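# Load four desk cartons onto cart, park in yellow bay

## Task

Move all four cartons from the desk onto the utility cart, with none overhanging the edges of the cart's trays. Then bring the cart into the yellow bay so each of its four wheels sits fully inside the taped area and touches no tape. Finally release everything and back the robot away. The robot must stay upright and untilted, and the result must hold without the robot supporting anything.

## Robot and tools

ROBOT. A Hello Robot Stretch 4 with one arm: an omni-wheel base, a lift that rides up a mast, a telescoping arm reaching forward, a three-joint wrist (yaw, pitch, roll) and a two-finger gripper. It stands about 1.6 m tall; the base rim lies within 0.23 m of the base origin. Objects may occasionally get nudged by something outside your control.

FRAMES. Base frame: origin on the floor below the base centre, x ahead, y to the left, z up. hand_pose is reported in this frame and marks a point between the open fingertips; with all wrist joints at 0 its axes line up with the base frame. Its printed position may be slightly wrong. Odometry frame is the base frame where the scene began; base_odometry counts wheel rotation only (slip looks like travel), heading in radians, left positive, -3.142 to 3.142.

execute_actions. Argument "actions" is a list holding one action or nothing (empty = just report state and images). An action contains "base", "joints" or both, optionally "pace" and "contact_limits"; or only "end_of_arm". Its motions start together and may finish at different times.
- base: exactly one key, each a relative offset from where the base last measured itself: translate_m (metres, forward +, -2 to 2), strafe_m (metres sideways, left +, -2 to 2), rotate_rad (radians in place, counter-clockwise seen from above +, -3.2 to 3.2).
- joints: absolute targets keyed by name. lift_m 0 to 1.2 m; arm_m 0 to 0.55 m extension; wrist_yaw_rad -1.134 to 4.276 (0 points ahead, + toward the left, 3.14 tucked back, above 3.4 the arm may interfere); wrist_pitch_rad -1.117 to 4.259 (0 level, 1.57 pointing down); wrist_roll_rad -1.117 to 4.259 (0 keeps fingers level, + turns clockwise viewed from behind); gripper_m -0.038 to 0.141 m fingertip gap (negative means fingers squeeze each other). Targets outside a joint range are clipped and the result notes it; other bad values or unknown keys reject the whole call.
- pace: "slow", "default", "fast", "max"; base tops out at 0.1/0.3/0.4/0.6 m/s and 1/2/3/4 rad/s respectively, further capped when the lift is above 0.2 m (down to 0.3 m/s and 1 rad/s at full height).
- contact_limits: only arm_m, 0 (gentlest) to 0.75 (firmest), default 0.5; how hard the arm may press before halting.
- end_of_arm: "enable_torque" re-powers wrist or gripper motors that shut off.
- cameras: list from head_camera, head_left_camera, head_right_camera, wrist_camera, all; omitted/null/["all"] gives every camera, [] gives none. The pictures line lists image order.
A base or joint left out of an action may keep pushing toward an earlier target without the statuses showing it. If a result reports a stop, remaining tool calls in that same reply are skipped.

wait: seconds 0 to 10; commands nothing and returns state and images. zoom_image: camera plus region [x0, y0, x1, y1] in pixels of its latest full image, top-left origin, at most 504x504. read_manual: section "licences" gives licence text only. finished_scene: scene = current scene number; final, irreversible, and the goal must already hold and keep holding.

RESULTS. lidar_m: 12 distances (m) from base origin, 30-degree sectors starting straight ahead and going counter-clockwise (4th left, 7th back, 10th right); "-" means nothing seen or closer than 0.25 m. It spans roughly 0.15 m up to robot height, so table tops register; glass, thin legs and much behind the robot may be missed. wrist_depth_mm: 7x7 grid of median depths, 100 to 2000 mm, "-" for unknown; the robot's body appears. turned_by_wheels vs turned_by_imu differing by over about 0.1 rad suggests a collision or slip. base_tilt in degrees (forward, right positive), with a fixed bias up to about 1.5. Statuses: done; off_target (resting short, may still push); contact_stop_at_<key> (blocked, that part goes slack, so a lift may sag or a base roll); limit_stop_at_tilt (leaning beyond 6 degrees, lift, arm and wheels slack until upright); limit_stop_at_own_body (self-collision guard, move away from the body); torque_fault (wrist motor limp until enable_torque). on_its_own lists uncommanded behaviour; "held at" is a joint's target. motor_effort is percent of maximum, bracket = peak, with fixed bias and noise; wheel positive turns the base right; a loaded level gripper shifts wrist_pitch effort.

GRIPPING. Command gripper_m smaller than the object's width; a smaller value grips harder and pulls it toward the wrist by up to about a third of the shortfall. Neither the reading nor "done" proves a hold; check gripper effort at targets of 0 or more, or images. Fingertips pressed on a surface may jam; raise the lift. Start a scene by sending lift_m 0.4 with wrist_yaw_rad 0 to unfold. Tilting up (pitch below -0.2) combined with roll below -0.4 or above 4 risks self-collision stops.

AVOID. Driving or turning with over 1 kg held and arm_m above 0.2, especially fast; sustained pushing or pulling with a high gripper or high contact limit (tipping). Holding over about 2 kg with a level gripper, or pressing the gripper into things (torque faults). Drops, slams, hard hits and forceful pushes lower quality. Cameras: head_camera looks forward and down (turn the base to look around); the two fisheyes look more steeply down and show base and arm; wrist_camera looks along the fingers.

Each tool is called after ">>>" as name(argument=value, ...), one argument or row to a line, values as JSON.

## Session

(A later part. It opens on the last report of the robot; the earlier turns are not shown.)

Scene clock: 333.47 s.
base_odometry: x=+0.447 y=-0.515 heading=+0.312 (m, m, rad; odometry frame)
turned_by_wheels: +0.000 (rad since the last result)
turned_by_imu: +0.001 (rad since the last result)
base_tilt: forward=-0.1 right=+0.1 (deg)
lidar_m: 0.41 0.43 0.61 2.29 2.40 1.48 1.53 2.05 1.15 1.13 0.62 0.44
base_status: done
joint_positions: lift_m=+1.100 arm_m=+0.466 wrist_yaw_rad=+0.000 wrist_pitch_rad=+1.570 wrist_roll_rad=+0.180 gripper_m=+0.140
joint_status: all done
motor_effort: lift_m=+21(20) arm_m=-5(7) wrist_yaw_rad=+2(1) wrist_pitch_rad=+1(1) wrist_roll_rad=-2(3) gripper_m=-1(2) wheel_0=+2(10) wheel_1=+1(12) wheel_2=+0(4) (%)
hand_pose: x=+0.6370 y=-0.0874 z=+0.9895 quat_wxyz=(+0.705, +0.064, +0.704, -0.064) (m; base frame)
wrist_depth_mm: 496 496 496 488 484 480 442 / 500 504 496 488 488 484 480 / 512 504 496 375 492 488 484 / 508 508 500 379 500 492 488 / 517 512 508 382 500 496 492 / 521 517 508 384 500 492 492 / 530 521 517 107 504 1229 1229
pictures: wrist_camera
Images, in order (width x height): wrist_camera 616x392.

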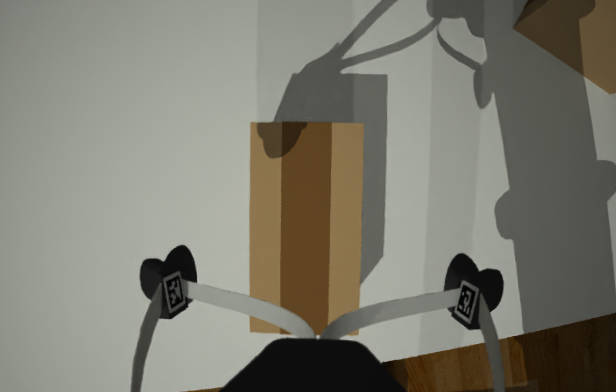

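>>> execute_actions(
  actions=[
    {"joints":{"arm_m":0.485,"lift_m":0.9}},
  ],
  cameras=[],
)

>>> execute_actions(
  actions=[
    {"joints":{"gripper_m":0.03}},
  ],
  cameras=["wrist_camera"],
)

Scene clock: 339.73 s.
base_odometry: x=+0.447 y=-0.515 heading=+0.312 (m, m, rad; odometry frame)
turned_by_wheels: +0.000 (rad since the last result)
turned_by_imu: +0.002 (rad since the last result)
base_tilt: forward=-0.2 right=+0.0 (deg)
lidar_m: 0.40 0.46 0.60 2.29 2.42 1.45 1.53 2.07 1.13 1.13 0.61 0.44
base_status: not commanded
joint_positions: lift_m=+0.901 arm_m=+0.484 wrist_yaw_rad=+0.000 wrist_pitch_rad=+1.571 wrist_roll_rad=+0.180 gripper_m=+0.140
joint_status: all done
motor_effort: lift_m=+9(20) arm_m=+5(6) wrist_yaw_rad=+1(2) wrist_pitch_rad=-2(2) wrist_roll_rad=-1(3) gripper_m=-1(1) wheel_0=+2(2) wheel_1=+1(1) wheel_2=+0(0) (%)
hand_pose: x=+0.6550 y=-0.0874 z=+0.7904 quat_wxyz=(+0.704, +0.064, +0.704, -0.064) (m; base frame)
wrist_depth_mm: 301 297 297 293 291 287 286 / 303 300 298 294 294 290 289 / 307 303 181 180 179 293 291 / 307 307 182 180 179 296 294 / 310 306 184 182 181 296 296 / 314 310 185 183 182 213 298 / 317 312 186 107 184 301 298
pictures: none
No camera images: the call's "cameras" was empty. Leave "cameras" out to get every camera's image.

Scene clock: 341.83 s.
base_odometry: x=+0.447 y=-0.515 heading=+0.312 (m, m, rad; odometry frame)
turned_by_wheels: +0.000 (rad since the last result)
turned_by_imu: +0.001 (rad since the last result)
base_tilt: forward=-0.1 right=+0.1 (deg)
lidar_m: 0.41 0.43 0.61 2.29 2.41 1.45 1.53 2.07 1.14 1.14 0.61 0.44
base_status: not commanded
joint_positions: lift_m=+0.900 arm_m=+0.484 wrist_yaw_rad=+0.000 wrist_pitch_rad=+1.570 wrist_roll_rad=+0.180 gripper_m=+0.031
joint_status: all done
motor_effort: lift_m=+15(15) arm_m=+5(6) wrist_yaw_rad=+1(1) wrist_pitch_rad=+1(3) wrist_roll_rad=-1(1) gripper_m=-29(32) wheel_0=+2(1) wheel_1=+1(1) wheel_2=+0(0) (%)
hand_pose: x=+0.6554 y=-0.0874 z=+0.7899 quat_wxyz=(+0.705, +0.064, +0.704, -0.064) (m; base frame)
wrist_depth_mm: 297 293 291 289 287 283 282 / 298 296 293 291 287 286 285 / 300 297 162 160 159 287 286 / 303 303 163 162 160 291 289 / 307 306 166 164 162 293 290 / 310 177 167 166 164 174 293 / 312 310 169 107 166 298 -
pictures: wrist_camera
Images, in order (width x height): wrist_camera 616x392.

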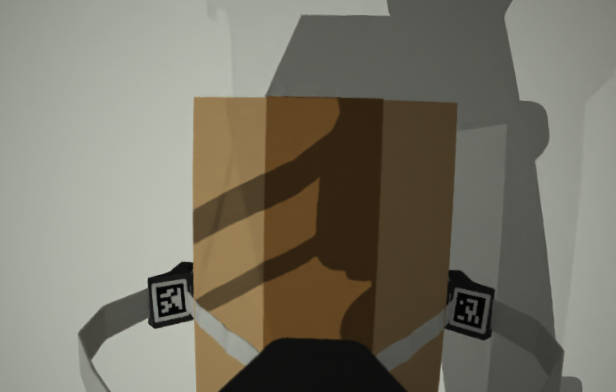

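>>> execute_actions(
  actions=[
    {"joints":{"lift_m":1.1,"wrist_roll_rad":1.57}},
  ],
  cameras=[],
)

>>> execute_actions(
  actions=[
    {"base":{"rotate_rad":0.066},"joints":{"arm_m":0.15}},
  ],
  cameras=[],
)

>>> execute_actions(
  actions=[
    {"base":{"translate_m":-1.067}},
  ],
  cameras=[],
)

>>> execute_actions(
  actions=[
    {"base":{"rotate_rad":2.538},"joints":{"arm_m":0.4}},
  ],
)

Scene clock: 355.83 s.
base_odometry: x=+0.447 y=-0.515 heading=+0.312 (m, m, rad; odometry frame)
turned_by_wheels: +0.000 (rad since the last result)
turned_by_imu: +0.002 (rad since the last result)
base_tilt: forward=-0.1 right=+0.0 (deg)
lidar_m: 0.41 0.43 0.62 2.30 2.40 1.48 1.52 2.08 1.16 1.13 0.62 0.43
base_status: not commanded
joint_positions: lift_m=+1.100 arm_m=+0.484 wrist_yaw_rad=+0.000 wrist_pitch_rad=+1.570 wrist_roll_rad=+1.570 gripper_m=+0.031
joint_status: all done
motor_effort: lift_m=+23(25) arm_m=+5(5) wrist_yaw_rad=+2(1) wrist_pitch_rad=+1(1) wrist_roll_rad=+0(4) gripper_m=-28(30) wheel_0=+2(2) wheel_1=+1(1) wheel_2=+0(0) (%)
hand_pose: x=+0.6554 y=-0.0874 z=+0.9893 quat_wxyz=(+0.501, +0.500, +0.500, -0.499) (m; base frame)
wrist_depth_mm: 496 492 492 484 488 1182 1205 / 500 500 500 488 492 488 1205 / 504 496 162 160 158 492 1229 / 500 504 164 162 160 496 1008 / 512 504 166 163 162 1008 991 / 508 177 167 165 164 175 991 / 512 512 169 107 167 1229 1229
pictures: none
No camera images: the call's "cameras" was empty. Leave "cameras" out to get every camera's image.

Scene clock: 357.93 s.
base_odometry: x=+0.447 y=-0.515 heading=+0.378 (m, m, rad; odometry frame)
turned_by_wheels: +0.065 (rad since the last result)
turned_by_imu: +0.068 (rad since the last result)
base_tilt: forward=-0.1 right=+0.1 (deg)
lidar_m: 0.25 0.46 0.66 2.28 2.45 1.48 1.57 1.53 1.13 1.34 0.57 0.28
base_status: done
joint_positions: lift_m=+1.100 arm_m=+0.151 wrist_yaw_rad=+0.000 wrist_pitch_rad=+1.570 wrist_roll_rad=+1.570 gripper_m=+0.031
joint_status: all done
motor_effort: lift_m=+23(23) arm_m=-5(5) wrist_yaw_rad=+2(1) wrist_pitch_rad=+1(2) wrist_roll_rad=+0(0) gripper_m=-29(31) wheel_0=-4(7) wheel_1=-3(6) wheel_2=-4(8) (%)
hand_pose: x=+0.3219 y=-0.0874 z=+0.9893 quat_wxyz=(+0.500, +0.500, +0.500, -0.500) (m; base frame)
wrist_depth_mm: 500 496 500 1205 1229 1229 1205 / 496 500 496 1255 1205 1205 1205 / 504 500 162 160 158 1255 1229 / 500 500 164 162 160 1008 1205 / 508 508 166 163 162 1008 1229 / 512 178 167 165 163 174 1255 / 512 512 169 107 166 1255 1229
pictures: none
No camera images: the call's "cameras" was empty. Leave "cameras" out to get every camera's image.

Scene clock: 362.97 s.
base_odometry: x=-0.545 y=-0.908 heading=+0.377 (m, m, rad; odometry frame)
turned_by_wheels: +0.000 (rad since the last result)
turned_by_imu: +0.003 (rad since the last result)
base_tilt: forward=-0.2 right=-0.2 (deg)
lidar_m: 0.25 1.62 2.41 2.37 0.57 0.55 1.87 1.88 1.41 1.05 1.11 0.29
base_status: done
joint_positions: lift_m=+1.100 arm_m=+0.151 wrist_yaw_rad=+0.000 wrist_pitch_rad=+1.570 wrist_roll_rad=+1.570 gripper_m=+0.031
joint_status: not commanded
motor_effort: lift_m=+23(23) arm_m=-5(5) wrist_yaw_rad=+2(2) wrist_pitch_rad=+0(2) wrist_roll_rad=+0(0) gripper_m=-30(30) wheel_0=-1(8) wheel_1=-3(7) wheel_2=+2(12) (%)
hand_pose: x=+0.3220 y=-0.0874 z=+0.9893 quat_wxyz=(+0.500, +0.500, +0.500, -0.500) (m; base frame)
wrist_depth_mm: 1255 1229 1255 1182 1229 1205 1229 / 1229 1229 1229 1205 1205 1205 1182 / 1255 1229 162 160 159 1229 1205 / 1255 1281 164 161 161 1008 1255 / 1255 1281 165 163 163 991 1229 / 1255 177 167 165 164 173 1229 / 1281 1308 169 107 166 1255 -
pictures: none
No camera images: the call's "cameras" was empty. Leave "cameras" out to get every camera's image.

Scene clock: 366.20 s.
base_odometry: x=-0.545 y=-0.908 heading=+2.915 (m, m, rad; odometry frame)
turned_by_wheels: +2.537 (rad since the last result)
turned_by_imu: +2.610 (rad since the last result)
base_tilt: forward=-0.1 right=+0.1 (deg)
lidar_m: 0.50 0.56 1.93 1.42 1.07 1.12 1.54 1.48 1.55 2.43 2.34 0.51
base_status: done
joint_positions: lift_m=+1.100 arm_m=+0.399 wrist_yaw_rad=+0.000 wrist_pitch_rad=+1.570 wrist_roll_rad=+1.570 gripper_m=+0.031
joint_status: all done
motor_effort: lift_m=+21(23) arm_m=+4(4) wrist_yaw_rad=+0(1) wrist_pitch_rad=+2(4) wrist_roll_rad=-1(1) gripper_m=-29(31) wheel_0=-1(10) wheel_1=-5(8) wheel_2=-3(11) (%)
hand_pose: x=+0.5706 y=-0.0874 z=+0.9894 quat_wxyz=(+0.501, +0.500, +0.500, -0.499) (m; base frame)
wrist_depth_mm: 421 301 300 418 1205 1229 1160 / 424 303 303 415 1182 1205 1182 / 427 424 161 160 159 1229 1205 / 325 430 164 161 160 1008 1008 / 330 430 166 163 163 1008 1008 / 334 177 167 166 164 174 1229 / 439 430 170 107 165 1255 1229
pictures: head_camera, head_left_camera, head_right_camera, wrist_camera
Images, in order (width x height): head_camera 420x560, head_left_camera 420x672, head_right_camera 420x672, wrist_camera 616x392.

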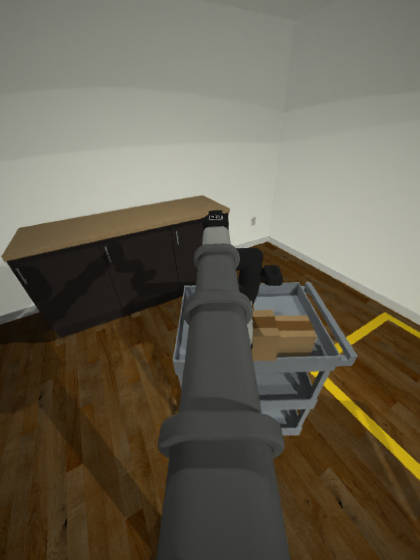

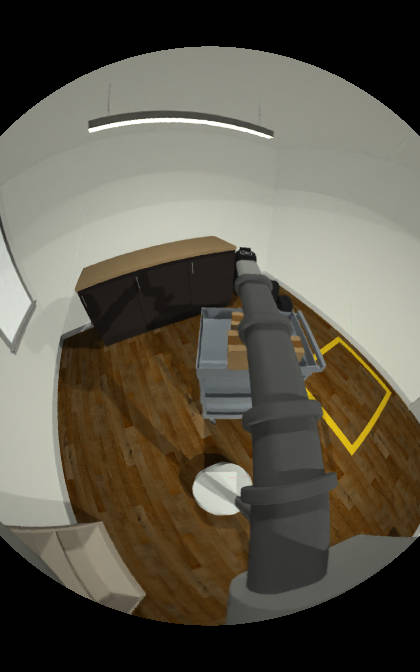

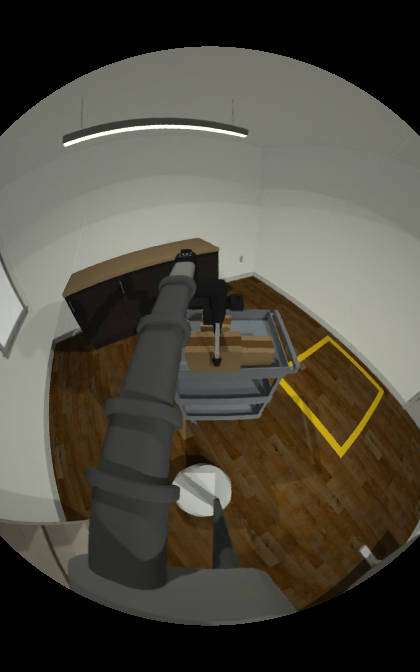

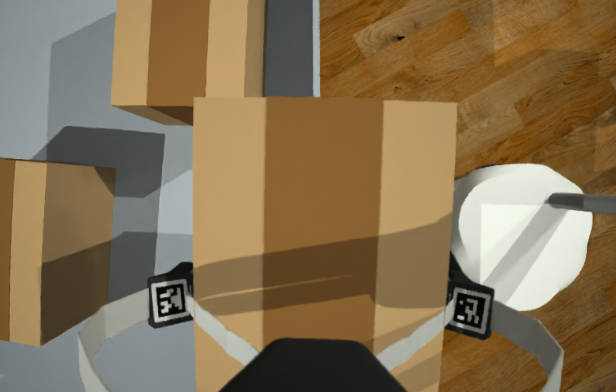

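>>> execute_actions(
  actions=[
    {"joints":{"arm_m":0.49}},
  ],
  cameras=[],
)

>>> execute_actions(
  actions=[
    {"joints":{"lift_m":0.975}},
  ],
  cameras=[],
)

>>> execute_actions(
  actions=[
    {"joints":{"gripper_m":0.14}},
  ],
  cameras=[],
)

>>> execute_actions(
  actions=[
    {"joints":{"lift_m":1.1}},
  ],
)

Scene clock: 377.03 s.
base_odometry: x=-0.545 y=-0.908 heading=+2.915 (m, m, rad; odometry frame)
turned_by_wheels: +0.000 (rad since the last result)
turned_by_imu: +0.001 (rad since the last result)
base_tilt: forward=-0.1 right=+0.1 (deg)
lidar_m: 0.54 0.57 1.93 1.41 1.07 1.13 1.54 1.49 1.55 2.45 2.34 0.57
base_status: not commanded
joint_positions: lift_m=+1.100 arm_m=+0.489 wrist_yaw_rad=+0.000 wrist_pitch_rad=+1.570 wrist_roll_rad=+1.570 gripper_m=+0.031
joint_status: all done
motor_effort: lift_m=+21(21) arm_m=+5(5) wrist_yaw_rad=+1(1) wrist_pitch_rad=+1(2) wrist_roll_rad=-1(0) gripper_m=-30(31) wheel_0=-1(1) wheel_1=-5(5) wheel_2=-3(3) (%)
hand_pose: x=+0.6604 y=-0.0874 z=+0.9894 quat_wxyz=(+0.501, +0.500, +0.500, -0.499) (m; base frame)
wrist_depth_mm: 421 421 418 298 415 1182 1182 / 424 424 304 300 418 1205 1205 / 427 424 162 160 159 1205 1182 / 309 307 164 162 161 1060 1008 / 309 310 166 163 162 1008 991 / 314 177 167 166 164 174 1008 / 439 433 170 107 166 1255 1229
pictures: none
No camera images: the call's "cameras" was empty. Leave "cameras" out to get every camera's image.

Scene clock: 378.60 s.
base_odometry: x=-0.545 y=-0.908 heading=+2.915 (m, m, rad; odometry frame)
turned_by_wheels: +0.000 (rad since the last result)
turned_by_imu: +0.001 (rad since the last result)
base_tilt: forward=-0.1 right=-0.1 (deg)
lidar_m: 0.54 0.56 1.94 1.40 1.07 1.12 1.55 1.47 1.55 2.44 2.35 0.58
base_status: not commanded
joint_positions: lift_m=+0.975 arm_m=+0.489 wrist_yaw_rad=+0.000 wrist_pitch_rad=+1.570 wrist_roll_rad=+1.570 gripper_m=+0.031
joint_status: all done
motor_effort: lift_m=+16(19) arm_m=+5(5) wrist_yaw_rad=+1(1) wrist_pitch_rad=+1(1) wrist_roll_rad=-1(1) gripper_m=-29(30) wheel_0=-1(2) wheel_1=-5(5) wheel_2=-3(3) (%)
hand_pose: x=+0.6604 y=-0.0874 z=+0.8649 quat_wxyz=(+0.501, +0.500, +0.500, -0.499) (m; base frame)
wrist_depth_mm: 294 296 177 176 277 1078 1078 / 298 297 213 209 282 1098 1098 / 301 298 162 160 158 1078 1098 / 195 283 163 162 161 878 891 / 198 291 166 163 162 878 866 / 200 177 167 165 164 173 891 / 192 304 169 107 166 1138 1078
pictures: none
No camera images: the call's "cameras" was empty. Leave "cameras" out to get every camera's image.

Scene clock: 380.70 s.
base_odometry: x=-0.545 y=-0.908 heading=+2.915 (m, m, rad; odometry frame)
turned_by_wheels: +0.000 (rad since the last result)
turned_by_imu: +0.001 (rad since the last result)
base_tilt: forward=-0.1 right=+0.0 (deg)
lidar_m: 0.54 0.58 1.94 1.43 1.08 1.13 1.57 1.47 1.57 2.43 2.35 0.58
base_status: not commanded
joint_positions: lift_m=+0.975 arm_m=+0.489 wrist_yaw_rad=-0.001 wrist_pitch_rad=+1.572 wrist_roll_rad=+1.570 gripper_m=+0.140
joint_status: all done
motor_effort: lift_m=+15(15) arm_m=+5(5) wrist_yaw_rad=+5(6) wrist_pitch_rad=-4(6) wrist_roll_rad=-1(0) gripper_m=+0(32) wheel_0=-2(1) wheel_1=-5(5) wheel_2=-3(3) (%)
hand_pose: x=+0.6597 y=-0.0874 z=+0.8649 quat_wxyz=(+0.500, +0.500, +0.500, -0.500) (m; base frame)
wrist_depth_mm: 304 301 182 181 283 1118 1060 / 304 303 237 230 297 1060 1098 / 306 304 184 181 180 1078 1078 / 193 279 185 182 181 904 866 / 198 272 186 183 182 866 866 / 200 257 187 185 183 238 878 / 203 279 188 107 183 1138 1098
pictures: none
No camera images: the call's "cameras" was empty. Leave "cameras" out to get every camera's image.

Scene clock: 382.27 s.
base_odometry: x=-0.545 y=-0.908 heading=+2.915 (m, m, rad; odometry frame)
turned_by_wheels: +0.000 (rad since the last result)
turned_by_imu: +0.001 (rad since the last result)
base_tilt: forward=-0.1 right=+0.1 (deg)
lidar_m: 0.53 0.57 1.93 1.42 1.08 1.11 1.55 1.47 1.56 2.44 2.35 0.57
base_status: not commanded
joint_positions: lift_m=+1.100 arm_m=+0.489 wrist_yaw_rad=+0.000 wrist_pitch_rad=+1.570 wrist_roll_rad=+1.570 gripper_m=+0.140
joint_status: all done
motor_effort: lift_m=+22(24) arm_m=+5(5) wrist_yaw_rad=+1(6) wrist_pitch_rad=+1(6) wrist_roll_rad=-1(1) gripper_m=+0(1) wheel_0=-1(2) wheel_1=-5(5) wheel_2=-3(3) (%)
hand_pose: x=+0.6604 y=-0.0874 z=+0.9894 quat_wxyz=(+0.501, +0.500, +0.500, -0.499) (m; base frame)
wrist_depth_mm: 421 427 421 298 418 1229 1160 / 427 424 418 301 418 1205 1229 / 430 421 424 303 418 1229 1229 / 310 309 427 304 375 1160 976 / 314 309 430 307 375 1025 1008 / 314 310 309 306 309 991 1205 / 436 433 433 107 427 1205 1205
pictures: head_camera, head_left_camera, head_right_camera, wrist_camera
Images, in order (width x height): head_camera 420x560, head_left_camera 420x672, head_right_camera 420x672, wrist_camera 616x392.

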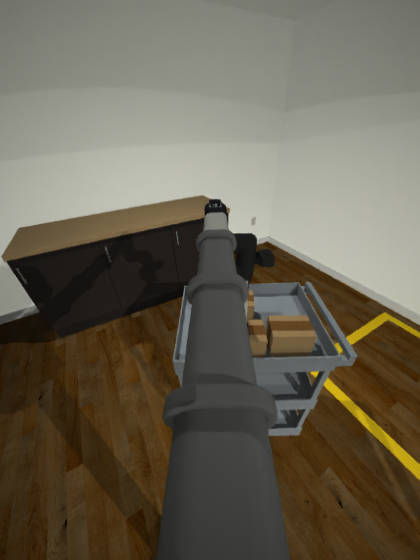

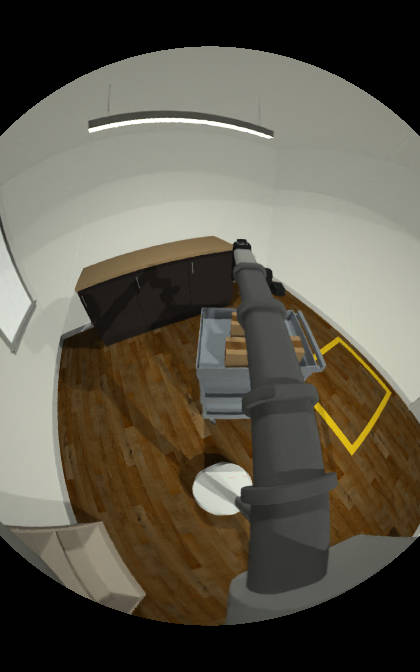

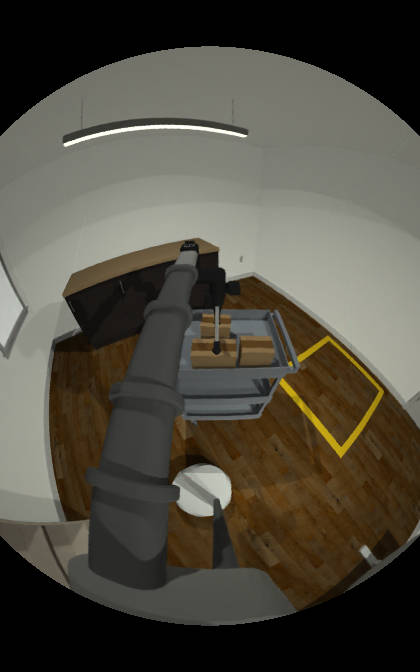

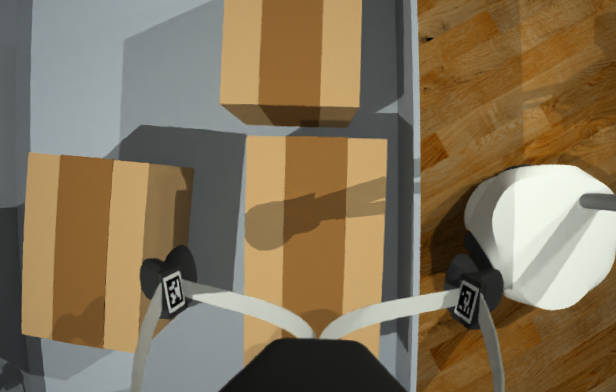

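>>> execute_actions(
  actions=[
    {"base":{"rotate_rad":-2.873},"joints":{"arm_m":0.15}},
  ],
  cameras=[],
)

>>> execute_actions(
  actions=[
    {"base":{"translate_m":1.21},"joints":{"arm_m":0.3}},
  ],
  cameras=[],
)

>>> execute_actions(
  actions=[
    {"base":{"rotate_rad":0.267},"joints":{"arm_m":0.5}},
  ],
)

Scene clock: 413.30 s.
base_odometry: x=-0.545 y=-0.908 heading=+0.043 (m, m, rad; odometry frame)
turned_by_wheels: -2.872 (rad since the last result)
turned_by_imu: -2.951 (rad since the last result)
base_tilt: forward=-0.1 right=+0.0 (deg)
lidar_m: 1.49 1.52 1.74 2.38 0.69 0.56 0.56 1.83 1.61 1.36 1.03 1.20
base_status: done
joint_positions: lift_m=+1.100 arm_m=+0.151 wrist_yaw_rad=+0.000 wrist_pitch_rad=+1.570 wrist_roll_rad=+1.570 gripper_m=+0.140
joint_status: all done
motor_effort: lift_m=+19(22) arm_m=-5(7) wrist_yaw_rad=+1(0) wrist_pitch_rad=+1(1) wrist_roll_rad=+0(1) gripper_m=-2(0) wheel_0=+3(8) wheel_1=+4(10) wheel_2=+4(9) (%)
hand_pose: x=+0.3220 y=-0.0874 z=+0.9896 quat_wxyz=(+0.501, +0.500, +0.500, -0.499) (m; base frame)
wrist_depth_mm: 1229 1229 1229 1205 1182 1205 1229 / 1255 1255 1205 1229 1229 1255 1182 / 1229 1255 1229 1255 1255 1229 1205 / 1281 1281 1229 1229 1008 1008 1229 / 1255 1255 1255 1255 1025 1008 1205 / 1308 1255 1255 1255 1025 1025 1229 / 1255 1281 1255 107 1229 1229 1255
pictures: none
No camera images: the call's "cameras" was empty. Leave "cameras" out to get every camera's image.

Scene clock: 418.83 s.
base_odometry: x=+0.664 y=-0.857 heading=+0.043 (m, m, rad; odometry frame)
turned_by_wheels: +0.000 (rad since the last result)
turned_by_imu: +0.000 (rad since the last result)
base_tilt: forward=-0.1 right=+0.1 (deg)
lidar_m: 0.33 0.32 0.41 0.69 2.70 1.77 1.75 2.18 0.83 0.80 1.02 0.38
base_status: done
joint_positions: lift_m=+1.100 arm_m=+0.299 wrist_yaw_rad=+0.000 wrist_pitch_rad=+1.570 wrist_roll_rad=+1.570 gripper_m=+0.140
joint_status: all done
motor_effort: lift_m=+19(19) arm_m=+4(7) wrist_yaw_rad=+1(2) wrist_pitch_rad=+0(1) wrist_roll_rad=+0(0) gripper_m=-1(1) wheel_0=+2(11) wheel_1=+3(9) wheel_2=-2(12) (%)
hand_pose: x=+0.4703 y=-0.0874 z=+0.9896 quat_wxyz=(+0.500, +0.500, +0.500, -0.500) (m; base frame)
wrist_depth_mm: 1229 1255 1205 1205 1205 1205 1182 / 1160 1229 1205 1229 1205 1205 1182 / 1118 1255 1229 1229 1182 1229 1229 / 1060 1229 508 500 1060 1008 1008 / 512 504 508 508 500 1025 1205 / 512 496 504 504 508 1008 1205 / 517 413 508 107 508 1255 1229
pictures: none
No camera images: the call's "cameras" was empty. Leave "cameras" out to get every camera's image.

Scene clock: 420.53 s.
base_odometry: x=+0.664 y=-0.857 heading=+0.309 (m, m, rad; odometry frame)
turned_by_wheels: +0.266 (rad since the last result)
turned_by_imu: +0.274 (rad since the last result)
base_tilt: forward=-0.1 right=+0.1 (deg)
lidar_m: 0.30 0.35 0.48 2.70 2.84 1.75 1.82 1.02 0.78 1.01 1.07 0.34
base_status: done
joint_positions: lift_m=+1.100 arm_m=+0.499 wrist_yaw_rad=+0.000 wrist_pitch_rad=+1.570 wrist_roll_rad=+1.570 gripper_m=+0.140
joint_status: all done
motor_effort: lift_m=+19(19) arm_m=+5(6) wrist_yaw_rad=+1(1) wrist_pitch_rad=+1(1) wrist_roll_rad=+0(1) gripper_m=+0(1) wheel_0=-4(8) wheel_1=-4(5) wheel_2=-4(9) (%)
hand_pose: x=+0.6703 y=-0.0874 z=+0.9896 quat_wxyz=(+0.501, +0.500, +0.500, -0.499) (m; base frame)
wrist_depth_mm: 634 931 1229 1205 1205 1205 1182 / 496 496 500 492 496 488 1205 / 504 500 504 496 492 496 492 / 504 504 504 379 496 496 492 / 512 508 384 384 504 500 496 / 517 512 387 504 500 500 504 / 517 517 512 107 504 500 866
pictures: head_camera, head_left_camera, head_right_camera, wrist_camera
Images, in order (width x height): head_camera 420x560, head_left_camera 420x672, head_right_camera 420x672, wrist_camera 616x392.

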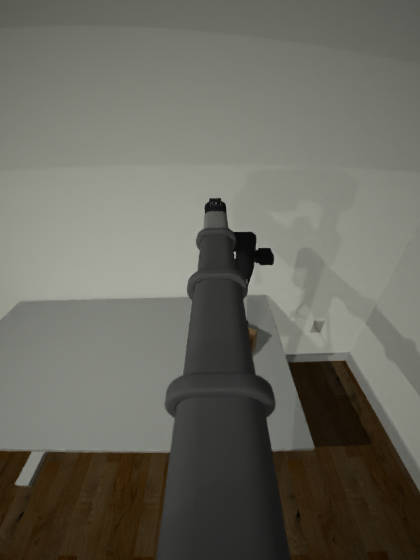

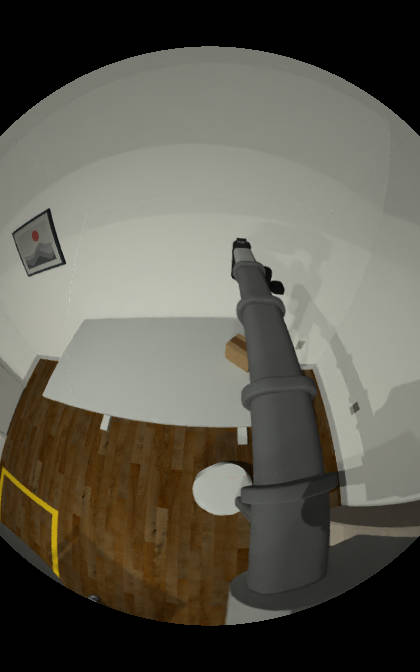

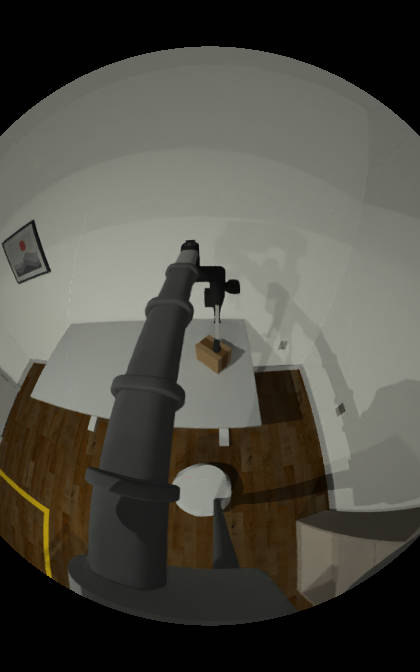

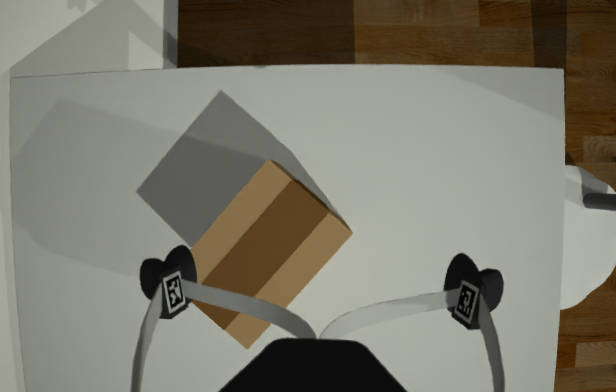

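>>> execute_actions(
  actions=[
    {"joints":{"arm_m":0.537,"wrist_roll_rad":2.195}},
  ],
  cameras=["wrist_camera"],
)

Scene clock: 428.60 s.
base_odometry: x=+0.664 y=-0.857 heading=+0.309 (m, m, rad; odometry frame)
turned_by_wheels: +0.000 (rad since the last result)
turned_by_imu: +0.001 (rad since the last result)
base_tilt: forward=-0.2 right=+0.1 (deg)
lidar_m: 0.33 0.34 0.46 2.69 2.80 1.74 1.79 1.04 0.79 1.01 1.04 0.35
base_status: not commanded
joint_positions: lift_m=+1.100 arm_m=+0.536 wrist_yaw_rad=+0.000 wrist_pitch_rad=+1.570 wrist_roll_rad=+2.195 gripper_m=+0.140
joint_status: all done
motor_effort: lift_m=+19(19) arm_m=+5(4) wrist_yaw_rad=+1(1) wrist_pitch_rad=+1(1) wrist_roll_rad=+1(2) gripper_m=-1(2) wheel_0=-3(3) wheel_1=-4(4) wheel_2=-4(4) (%)
hand_pose: x=+0.7073 y=-0.0874 z=+0.9896 quat_wxyz=(+0.323, +0.630, +0.322, -0.629) (m; base frame)
wrist_depth_mm: 1160 1255 1229 1229 496 488 991 / 1118 1229 1255 496 492 492 991 / 917 1255 508 496 496 492 492 / 768 504 504 382 500 492 492 / 508 508 508 382 496 500 492 / 512 517 504 382 500 500 492 / 517 512 504 107 504 500 500
pictures: wrist_camera
Images, in order (width x height): wrist_camera 616x392.

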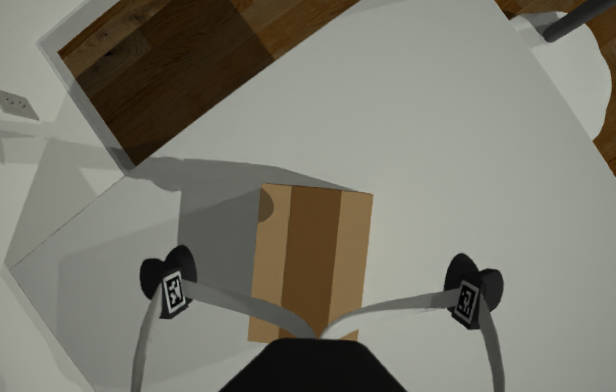

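Good alignment. Descend and grip.

>>> execute_actions(
  actions=[
    {"joints":{"lift_m":0.9}},
  ],
  cameras=[],
)

>>> execute_actions(
  actions=[
    {"joints":{"gripper_m":0.03}},
  ],
  cameras=["wrist_camera"],
)

Scene clock: 434.83 s.
base_odometry: x=+0.664 y=-0.857 heading=+0.309 (m, m, rad; odometry frame)
turned_by_wheels: +0.000 (rad since the last result)
turned_by_imu: +0.002 (rad since the last result)
base_tilt: forward=-0.1 right=+0.1 (deg)
lidar_m: 0.32 0.35 0.50 2.70 2.83 1.76 1.81 1.04 0.79 1.02 1.05 0.35
base_status: not commanded
joint_positions: lift_m=+0.901 arm_m=+0.536 wrist_yaw_rad=-0.001 wrist_pitch_rad=+1.569 wrist_roll_rad=+2.195 gripper_m=+0.140
joint_status: all done
motor_effort: lift_m=+8(19) arm_m=+5(5) wrist_yaw_rad=+4(3) wrist_pitch_rad=+2(3) wrist_roll_rad=+0(0) gripper_m=+1(0) wheel_0=-3(3) wheel_1=-4(4) wheel_2=-4(4) (%)
hand_pose: x=+0.7074 y=-0.0874 z=+0.7905 quat_wxyz=(+0.322, +0.630, +0.322, -0.629) (m; base frame)
wrist_depth_mm: 1042 1042 301 298 297 294 293 / 1042 303 300 298 298 296 296 / 309 306 303 303 298 296 294 / 307 306 185 182 298 300 297 / 309 309 186 183 182 298 300 / 312 310 186 184 184 298 298 / 312 310 187 107 183 303 300
pictures: none
No camera images: the call's "cameras" was empty. Leave "cameras" out to get every camera's image.

Scene clock: 436.93 s.
base_odometry: x=+0.664 y=-0.857 heading=+0.309 (m, m, rad; odometry frame)
turned_by_wheels: +0.000 (rad since the last result)
turned_by_imu: +0.001 (rad since the last result)
base_tilt: forward=-0.1 right=-0.1 (deg)
lidar_m: 0.31 0.34 0.49 2.69 2.82 1.76 1.82 1.05 0.78 1.00 1.06 0.33
base_status: not commanded
joint_positions: lift_m=+0.900 arm_m=+0.536 wrist_yaw_rad=+0.000 wrist_pitch_rad=+1.570 wrist_roll_rad=+2.195 gripper_m=+0.031
joint_status: all done
motor_effort: lift_m=+14(14) arm_m=+5(5) wrist_yaw_rad=+1(3) wrist_pitch_rad=+1(10) wrist_roll_rad=+0(0) gripper_m=-29(31) wheel_0=-3(4) wheel_1=-4(4) wheel_2=-4(4) (%)
hand_pose: x=+0.7075 y=-0.0874 z=+0.7900 quat_wxyz=(+0.323, +0.630, +0.322, -0.629) (m; base frame)
wrist_depth_mm: 1060 1025 296 294 291 290 290 / 1042 298 296 296 293 293 293 / 303 298 298 297 293 294 291 / 301 300 166 165 190 293 293 / 303 303 168 166 166 296 296 / 303 177 167 167 166 174 294 / 306 303 169 107 167 298 -
pictures: wrist_camera
Images, in order (width x height): wrist_camera 616x392.

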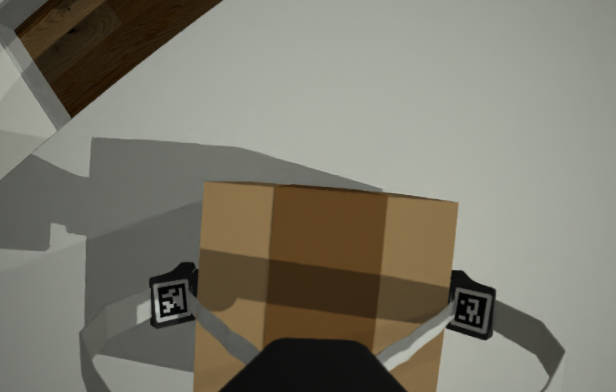

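>>> execute_actions(
  actions=[
    {"joints":{"lift_m":1.1,"wrist_roll_rad":1.57}},
  ],
  cameras=[],
)

>>> execute_actions(
  actions=[
    {"base":{"rotate_rad":-0.42},"joints":{"arm_m":0.1}},
  ],
  cameras=[],
)

>>> execute_actions(
  actions=[
    {"base":{"translate_m":-1.189}},
  ],
  cameras=[],
)

>>> execute_actions(
  actions=[
    {"base":{"rotate_rad":3.025},"joints":{"arm_m":0.45}},
  ],
)

Scene clock: 449.10 s.
base_odometry: x=+0.664 y=-0.857 heading=+0.309 (m, m, rad; odometry frame)
turned_by_wheels: +0.000 (rad since the last result)
turned_by_imu: +0.002 (rad since the last result)
base_tilt: forward=+0.0 right=-0.2 (deg)
lidar_m: 0.32 0.34 0.48 2.70 2.81 1.74 1.80 1.02 0.79 1.01 1.05 0.33
base_status: not commanded
joint_positions: lift_m=+1.100 arm_m=+0.536 wrist_yaw_rad=+0.000 wrist_pitch_rad=+1.570 wrist_roll_rad=+1.570 gripper_m=+0.031
joint_status: all done
motor_effort: lift_m=+23(24) arm_m=+4(4) wrist_yaw_rad=+1(1) wrist_pitch_rad=+1(2) wrist_roll_rad=-3(3) gripper_m=-29(31) wheel_0=-3(3) wheel_1=-4(4) wheel_2=-4(4) (%)
hand_pose: x=+0.7074 y=-0.0874 z=+0.9893 quat_wxyz=(+0.500, +0.500, +0.500, -0.500) (m; base frame)
wrist_depth_mm: 591 854 1255 1229 1182 1182 1205 / 500 504 496 496 488 492 488 / 508 500 500 496 492 488 488 / 504 500 167 166 191 492 484 / 508 508 167 166 165 496 496 / 517 178 168 167 166 175 500 / 512 512 169 107 167 504 504
pictures: none
No camera images: the call's "cameras" was empty. Leave "cameras" out to get every camera's image.

Scene clock: 451.47 s.
base_odometry: x=+0.663 y=-0.857 heading=-0.110 (m, m, rad; odometry frame)
turned_by_wheels: -0.419 (rad since the last result)
turned_by_imu: -0.430 (rad since the last result)
base_tilt: forward=-0.1 right=+0.0 (deg)
lidar_m: 0.25 0.31 0.34 0.54 2.71 2.92 1.75 3.00 0.94 0.79 1.02 1.09
base_status: done
joint_positions: lift_m=+1.100 arm_m=+0.101 wrist_yaw_rad=+0.000 wrist_pitch_rad=+1.570 wrist_roll_rad=+1.570 gripper_m=+0.031
joint_status: all done
motor_effort: lift_m=+23(23) arm_m=-5(6) wrist_yaw_rad=+2(0) wrist_pitch_rad=+0(2) wrist_roll_rad=-2(2) gripper_m=-30(29) wheel_0=+4(7) wheel_1=+4(4) wheel_2=+2(9) (%)
hand_pose: x=+0.2719 y=-0.0874 z=+0.9893 quat_wxyz=(+0.500, +0.500, +0.500, -0.500) (m; base frame)
wrist_depth_mm: 1160 1255 1205 1205 1205 1205 1205 / 1229 1255 1255 1205 1205 1229 1229 / 1255 1229 1229 1255 1255 1205 1205 / 1255 1281 167 167 190 1025 1229 / 1229 508 167 166 166 1025 1229 / 517 177 168 167 167 174 1229 / 517 517 169 107 167 1255 1255
pictures: none
No camera images: the call's "cameras" was empty. Leave "cameras" out to get every camera's image.

Scene clock: 456.90 s.
base_odometry: x=-0.518 y=-0.726 heading=-0.110 (m, m, rad; odometry frame)
turned_by_wheels: +0.000 (rad since the last result)
turned_by_imu: +0.003 (rad since the last result)
base_tilt: forward=-0.1 right=+0.1 (deg)
lidar_m: 0.25 1.39 1.49 2.26 2.21 0.57 0.55 0.60 2.03 1.57 1.22 1.30
base_status: done
joint_positions: lift_m=+1.100 arm_m=+0.101 wrist_yaw_rad=+0.000 wrist_pitch_rad=+1.570 wrist_roll_rad=+1.570 gripper_m=+0.031
joint_status: not commanded
motor_effort: lift_m=+22(23) arm_m=-5(5) wrist_yaw_rad=+2(2) wrist_pitch_rad=+1(1) wrist_roll_rad=-2(2) gripper_m=-32(31) wheel_0=-3(8) wheel_1=-3(7) wheel_2=+2(12) (%)
hand_pose: x=+0.2720 y=-0.0874 z=+0.9893 quat_wxyz=(+0.500, +0.500, +0.500, -0.500) (m; base frame)
wrist_depth_mm: 1255 1205 1229 1205 1229 1205 1205 / 1229 1229 1229 1229 1205 1205 1229 / 1229 1229 1229 1205 1205 1182 1229 / 1281 1255 167 165 190 1025 1205 / 1281 1281 167 165 165 1008 1229 / 1308 177 168 167 166 174 1205 / 1281 1281 169 107 166 1229 1255
pictures: none
No camera images: the call's "cameras" was empty. Leave "cameras" out to get every camera's image.

Scene clock: 460.50 s.
base_odometry: x=-0.518 y=-0.726 heading=+2.914 (m, m, rad; odometry frame)
turned_by_wheels: +3.024 (rad since the last result)
turned_by_imu: +3.110 (rad since the last result)
base_tilt: forward=-0.1 right=+0.0 (deg)
lidar_m: 0.53 0.56 2.00 1.62 1.24 1.28 1.46 1.39 1.48 2.27 2.17 0.56
base_status: done
joint_positions: lift_m=+1.100 arm_m=+0.449 wrist_yaw_rad=+0.000 wrist_pitch_rad=+1.570 wrist_roll_rad=+1.570 gripper_m=+0.031
joint_status: all done
motor_effort: lift_m=+20(23) arm_m=+4(7) wrist_yaw_rad=+1(0) wrist_pitch_rad=+2(3) wrist_roll_rad=-2(2) gripper_m=-30(30) wheel_0=-2(9) wheel_1=-3(8) wheel_2=-4(10) (%)
hand_pose: x=+0.6206 y=-0.0874 z=+0.9895 quat_wxyz=(+0.501, +0.500, +0.500, -0.499) (m; base frame)
wrist_depth_mm: 353 355 362 778 1229 1205 1205 / 421 424 421 418 1160 1182 1229 / 430 424 421 424 1255 1255 1229 / 433 430 167 165 190 1008 1042 / 430 427 167 166 165 1025 991 / 439 177 168 168 166 173 1255 / 330 377 169 107 167 1255 1255
pictures: head_camera, head_left_camera, head_right_camera, wrist_camera
Images, in order (width x height): head_camera 420x560, head_left_camera 420x672, head_right_camera 420x672, wrist_camera 616x392.

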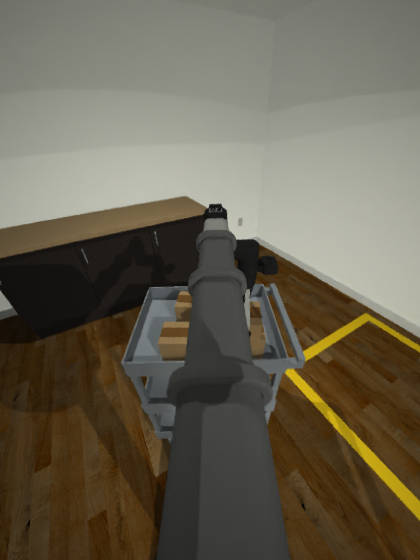

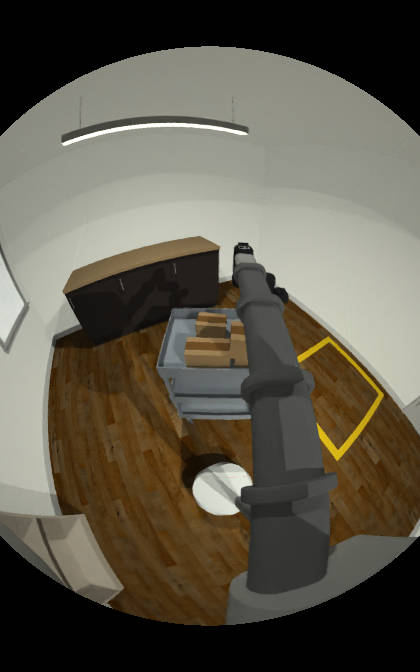

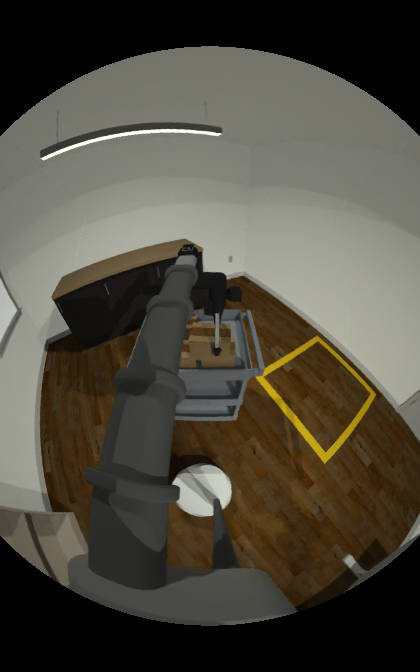

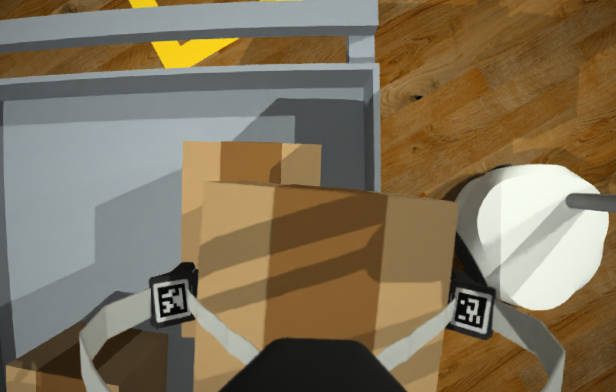

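>>> execute_actions(
  actions=[
    {"base":{"translate_m":0.12},"joints":{"arm_m":0.55}},
  ],
  cameras=["wrist_camera"],
)

Scene clock: 468.50 s.
base_odometry: x=-0.635 y=-0.699 heading=+2.914 (m, m, rad; odometry frame)
turned_by_wheels: +0.000 (rad since the last result)
turned_by_imu: +0.001 (rad since the last result)
base_tilt: forward=-0.1 right=+0.0 (deg)
lidar_m: 0.41 0.44 1.89 1.66 1.31 1.37 1.57 1.50 1.58 2.21 2.11 0.43
base_status: done
joint_positions: lift_m=+1.100 arm_m=+0.546 wrist_yaw_rad=+0.000 wrist_pitch_rad=+1.570 wrist_roll_rad=+1.570 gripper_m=+0.031
joint_status: all done
joint sent to its limit — the command would take arm_m past its upper limit, so that joint was sent only as far as its limit.
motor_effort: lift_m=+20(20) arm_m=+5(6) wrist_yaw_rad=+1(0) wrist_pitch_rad=+1(1) wrist_roll_rad=-2(2) gripper_m=-30(32) wheel_0=+2(9) wheel_1=+3(6) wheel_2=-1(12) (%)
hand_pose: x=+0.7177 y=-0.0874 z=+0.9895 quat_wxyz=(+0.500, +0.500, +0.500, -0.500) (m; base frame)
wrist_depth_mm: 1229 387 357 355 359 351 359 / 1229 421 421 421 421 415 382 / 1255 424 424 418 424 418 387 / 1281 427 167 166 190 301 301 / 1255 427 167 165 165 304 303 / 1229 177 168 167 166 174 304 / 1255 433 170 107 167 338 -
pictures: wrist_camera
Images, in order (width x height): wrist_camera 616x392.

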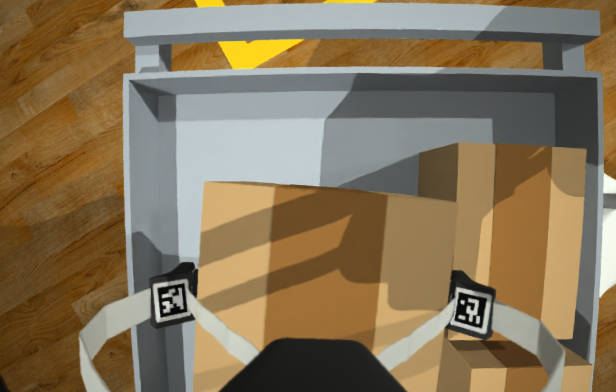

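>>> execute_actions(
  actions=[
    {"joints":{"lift_m":0.975}},
  ],
  cameras=[],
)

>>> execute_actions(
  actions=[
    {"joints":{"gripper_m":0.13}},
  ],
  cameras=[],
)

>>> execute_actions(
  actions=[
    {"joints":{"lift_m":1.1}},
  ],
  cameras=[],
)

>>> execute_actions(
  actions=[
    {"base":{"translate_m":-0.3},"joints":{"arm_m":0}},
  ],
)

Scene clock: 478.87 s.
base_odometry: x=-0.635 y=-0.699 heading=+2.914 (m, m, rad; odometry frame)
turned_by_wheels: +0.000 (rad since the last result)
turned_by_imu: +0.001 (rad since the last result)
base_tilt: forward=-0.1 right=+0.1 (deg)
lidar_m: 0.41 0.44 1.91 1.69 1.29 1.36 1.55 1.50 1.58 2.20 2.12 0.43
base_status: not commanded
joint_positions: lift_m=+0.975 arm_m=+0.546 wrist_yaw_rad=+0.000 wrist_pitch_rad=+1.570 wrist_roll_rad=+1.570 gripper_m=+0.031
joint_status: all done
motor_effort: lift_m=+15(18) arm_m=+5(5) wrist_yaw_rad=+1(1) wrist_pitch_rad=+1(1) wrist_roll_rad=-2(2) gripper_m=-31(29) wheel_0=+2(2) wheel_1=+3(3) wheel_2=-1(1) (%)
hand_pose: x=+0.7177 y=-0.0874 z=+0.8650 quat_wxyz=(+0.500, +0.500, +0.500, -0.500) (m; base frame)
wrist_depth_mm: 236 247 247 251 251 248 242 / 246 297 294 294 294 291 291 / 247 298 298 296 294 294 191 / 247 300 167 166 191 251 184 / 260 301 167 166 165 229 182 / 256 178 168 167 166 175 179 / 241 306 169 107 167 237 -
pictures: none
No camera images: the call's "cameras" was empty. Leave "cameras" out to get every camera's image.

Scene clock: 480.80 s.
base_odometry: x=-0.635 y=-0.699 heading=+2.914 (m, m, rad; odometry frame)
turned_by_wheels: +0.000 (rad since the last result)
turned_by_imu: +0.001 (rad since the last result)
base_tilt: forward=-0.2 right=+0.1 (deg)
lidar_m: 0.41 0.43 1.89 1.66 1.28 1.35 1.56 1.51 1.58 2.20 2.12 0.44
base_status: not commanded
joint_positions: lift_m=+0.975 arm_m=+0.546 wrist_yaw_rad=-0.001 wrist_pitch_rad=+1.571 wrist_roll_rad=+1.570 gripper_m=+0.130
joint_status: all done
motor_effort: lift_m=+15(15) arm_m=+5(5) wrist_yaw_rad=+5(5) wrist_pitch_rad=-4(4) wrist_roll_rad=-2(2) gripper_m=-1(30) wheel_0=+2(2) wheel_1=+3(3) wheel_2=-1(1) (%)
hand_pose: x=+0.7171 y=-0.0874 z=+0.8650 quat_wxyz=(+0.500, +0.500, +0.500, -0.500) (m; base frame)
wrist_depth_mm: 243 254 246 249 249 246 241 / 259 303 301 300 300 296 296 / 258 304 304 300 301 298 191 / 259 307 303 185 218 253 181 / 258 309 186 185 183 230 182 / 270 306 188 185 185 200 185 / 266 310 189 107 186 241 -
pictures: none
No camera images: the call's "cameras" was empty. Leave "cameras" out to get every camera's image.

Scene clock: 482.37 s.
base_odometry: x=-0.635 y=-0.699 heading=+2.914 (m, m, rad; odometry frame)
turned_by_wheels: +0.000 (rad since the last result)
turned_by_imu: +0.001 (rad since the last result)
base_tilt: forward=-0.1 right=+0.0 (deg)
lidar_m: 0.41 0.43 1.89 1.69 1.31 1.34 1.58 1.49 1.56 2.20 2.11 0.43
base_status: not commanded
joint_positions: lift_m=+1.100 arm_m=+0.546 wrist_yaw_rad=+0.000 wrist_pitch_rad=+1.570 wrist_roll_rad=+1.570 gripper_m=+0.130
joint_status: all done
motor_effort: lift_m=+21(22) arm_m=+5(5) wrist_yaw_rad=+2(4) wrist_pitch_rad=+0(4) wrist_roll_rad=-2(2) gripper_m=-2(3) wheel_0=+2(2) wheel_1=+3(3) wheel_2=-1(1) (%)
hand_pose: x=+0.7176 y=-0.0874 z=+0.9894 quat_wxyz=(+0.500, +0.500, +0.500, -0.500) (m; base frame)
wrist_depth_mm: 1255 392 359 357 359 351 353 / 1255 424 424 418 415 413 379 / 1255 424 421 421 418 418 389 / 1255 427 424 306 413 304 301 / 1308 430 427 306 353 303 303 / 1255 384 310 309 307 304 303 / 1281 1281 430 107 433 334 332
pictures: none
No camera images: the call's "cameras" was empty. Leave "cameras" out to get every camera's image.

Scene clock: 485.03 s.
base_odometry: x=-0.343 y=-0.766 heading=+2.914 (m, m, rad; odometry frame)
turned_by_wheels: +0.000 (rad since the last result)
turned_by_imu: +0.001 (rad since the last result)
base_tilt: forward=-0.2 right=-0.1 (deg)
lidar_m: 0.72 0.74 2.04 1.52 1.14 1.20 1.29 1.24 1.30 2.33 2.27 0.76
base_status: done
joint_positions: lift_m=+1.100 arm_m=+0.001 wrist_yaw_rad=+0.000 wrist_pitch_rad=+1.570 wrist_roll_rad=+1.570 gripper_m=+0.130
joint_status: all done
motor_effort: lift_m=+21(21) arm_m=-5(4) wrist_yaw_rad=+2(2) wrist_pitch_rad=+0(0) wrist_roll_rad=-2(2) gripper_m=-1(2) wheel_0=-1(8) wheel_1=-3(9) wheel_2=+2(12) (%)
hand_pose: x=+0.1719 y=-0.0874 z=+0.9894 quat_wxyz=(+0.500, +0.500, +0.500, -0.500) (m; base frame)
wrist_depth_mm: 1229 1205 1205 1255 1229 1205 1205 / 1255 1281 1182 1205 1255 1182 1205 / 1078 1255 1229 1255 1205 1229 1229 / 1098 1281 1255 1229 991 1229 1229 / 1118 1098 1255 1060 1025 1229 1205 / 1098 1078 1255 1281 1008 1229 1229 / 788 1255 1281 107 1255 1229 1229
pictures: head_camera, head_left_camera, head_right_camera, wrist_camera
Images, in order (width x height): head_camera 420x560, head_left_camera 420x672, head_right_camera 420x672, wrist_camera 616x392.

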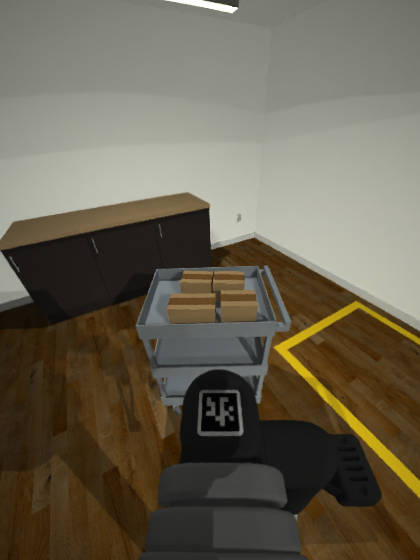

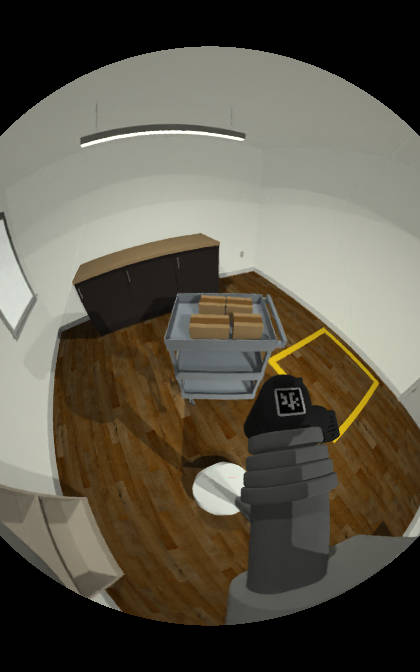

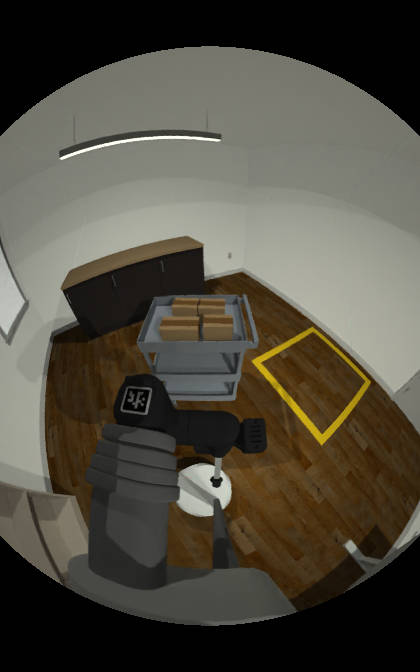

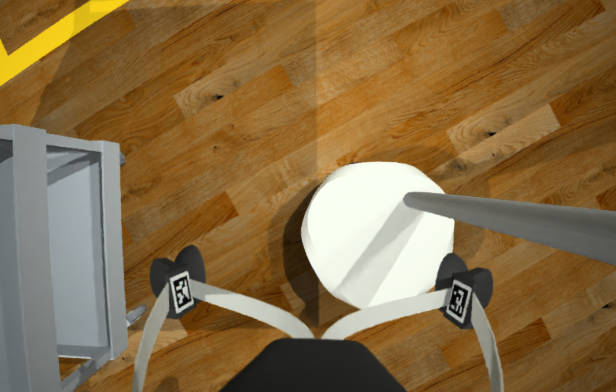

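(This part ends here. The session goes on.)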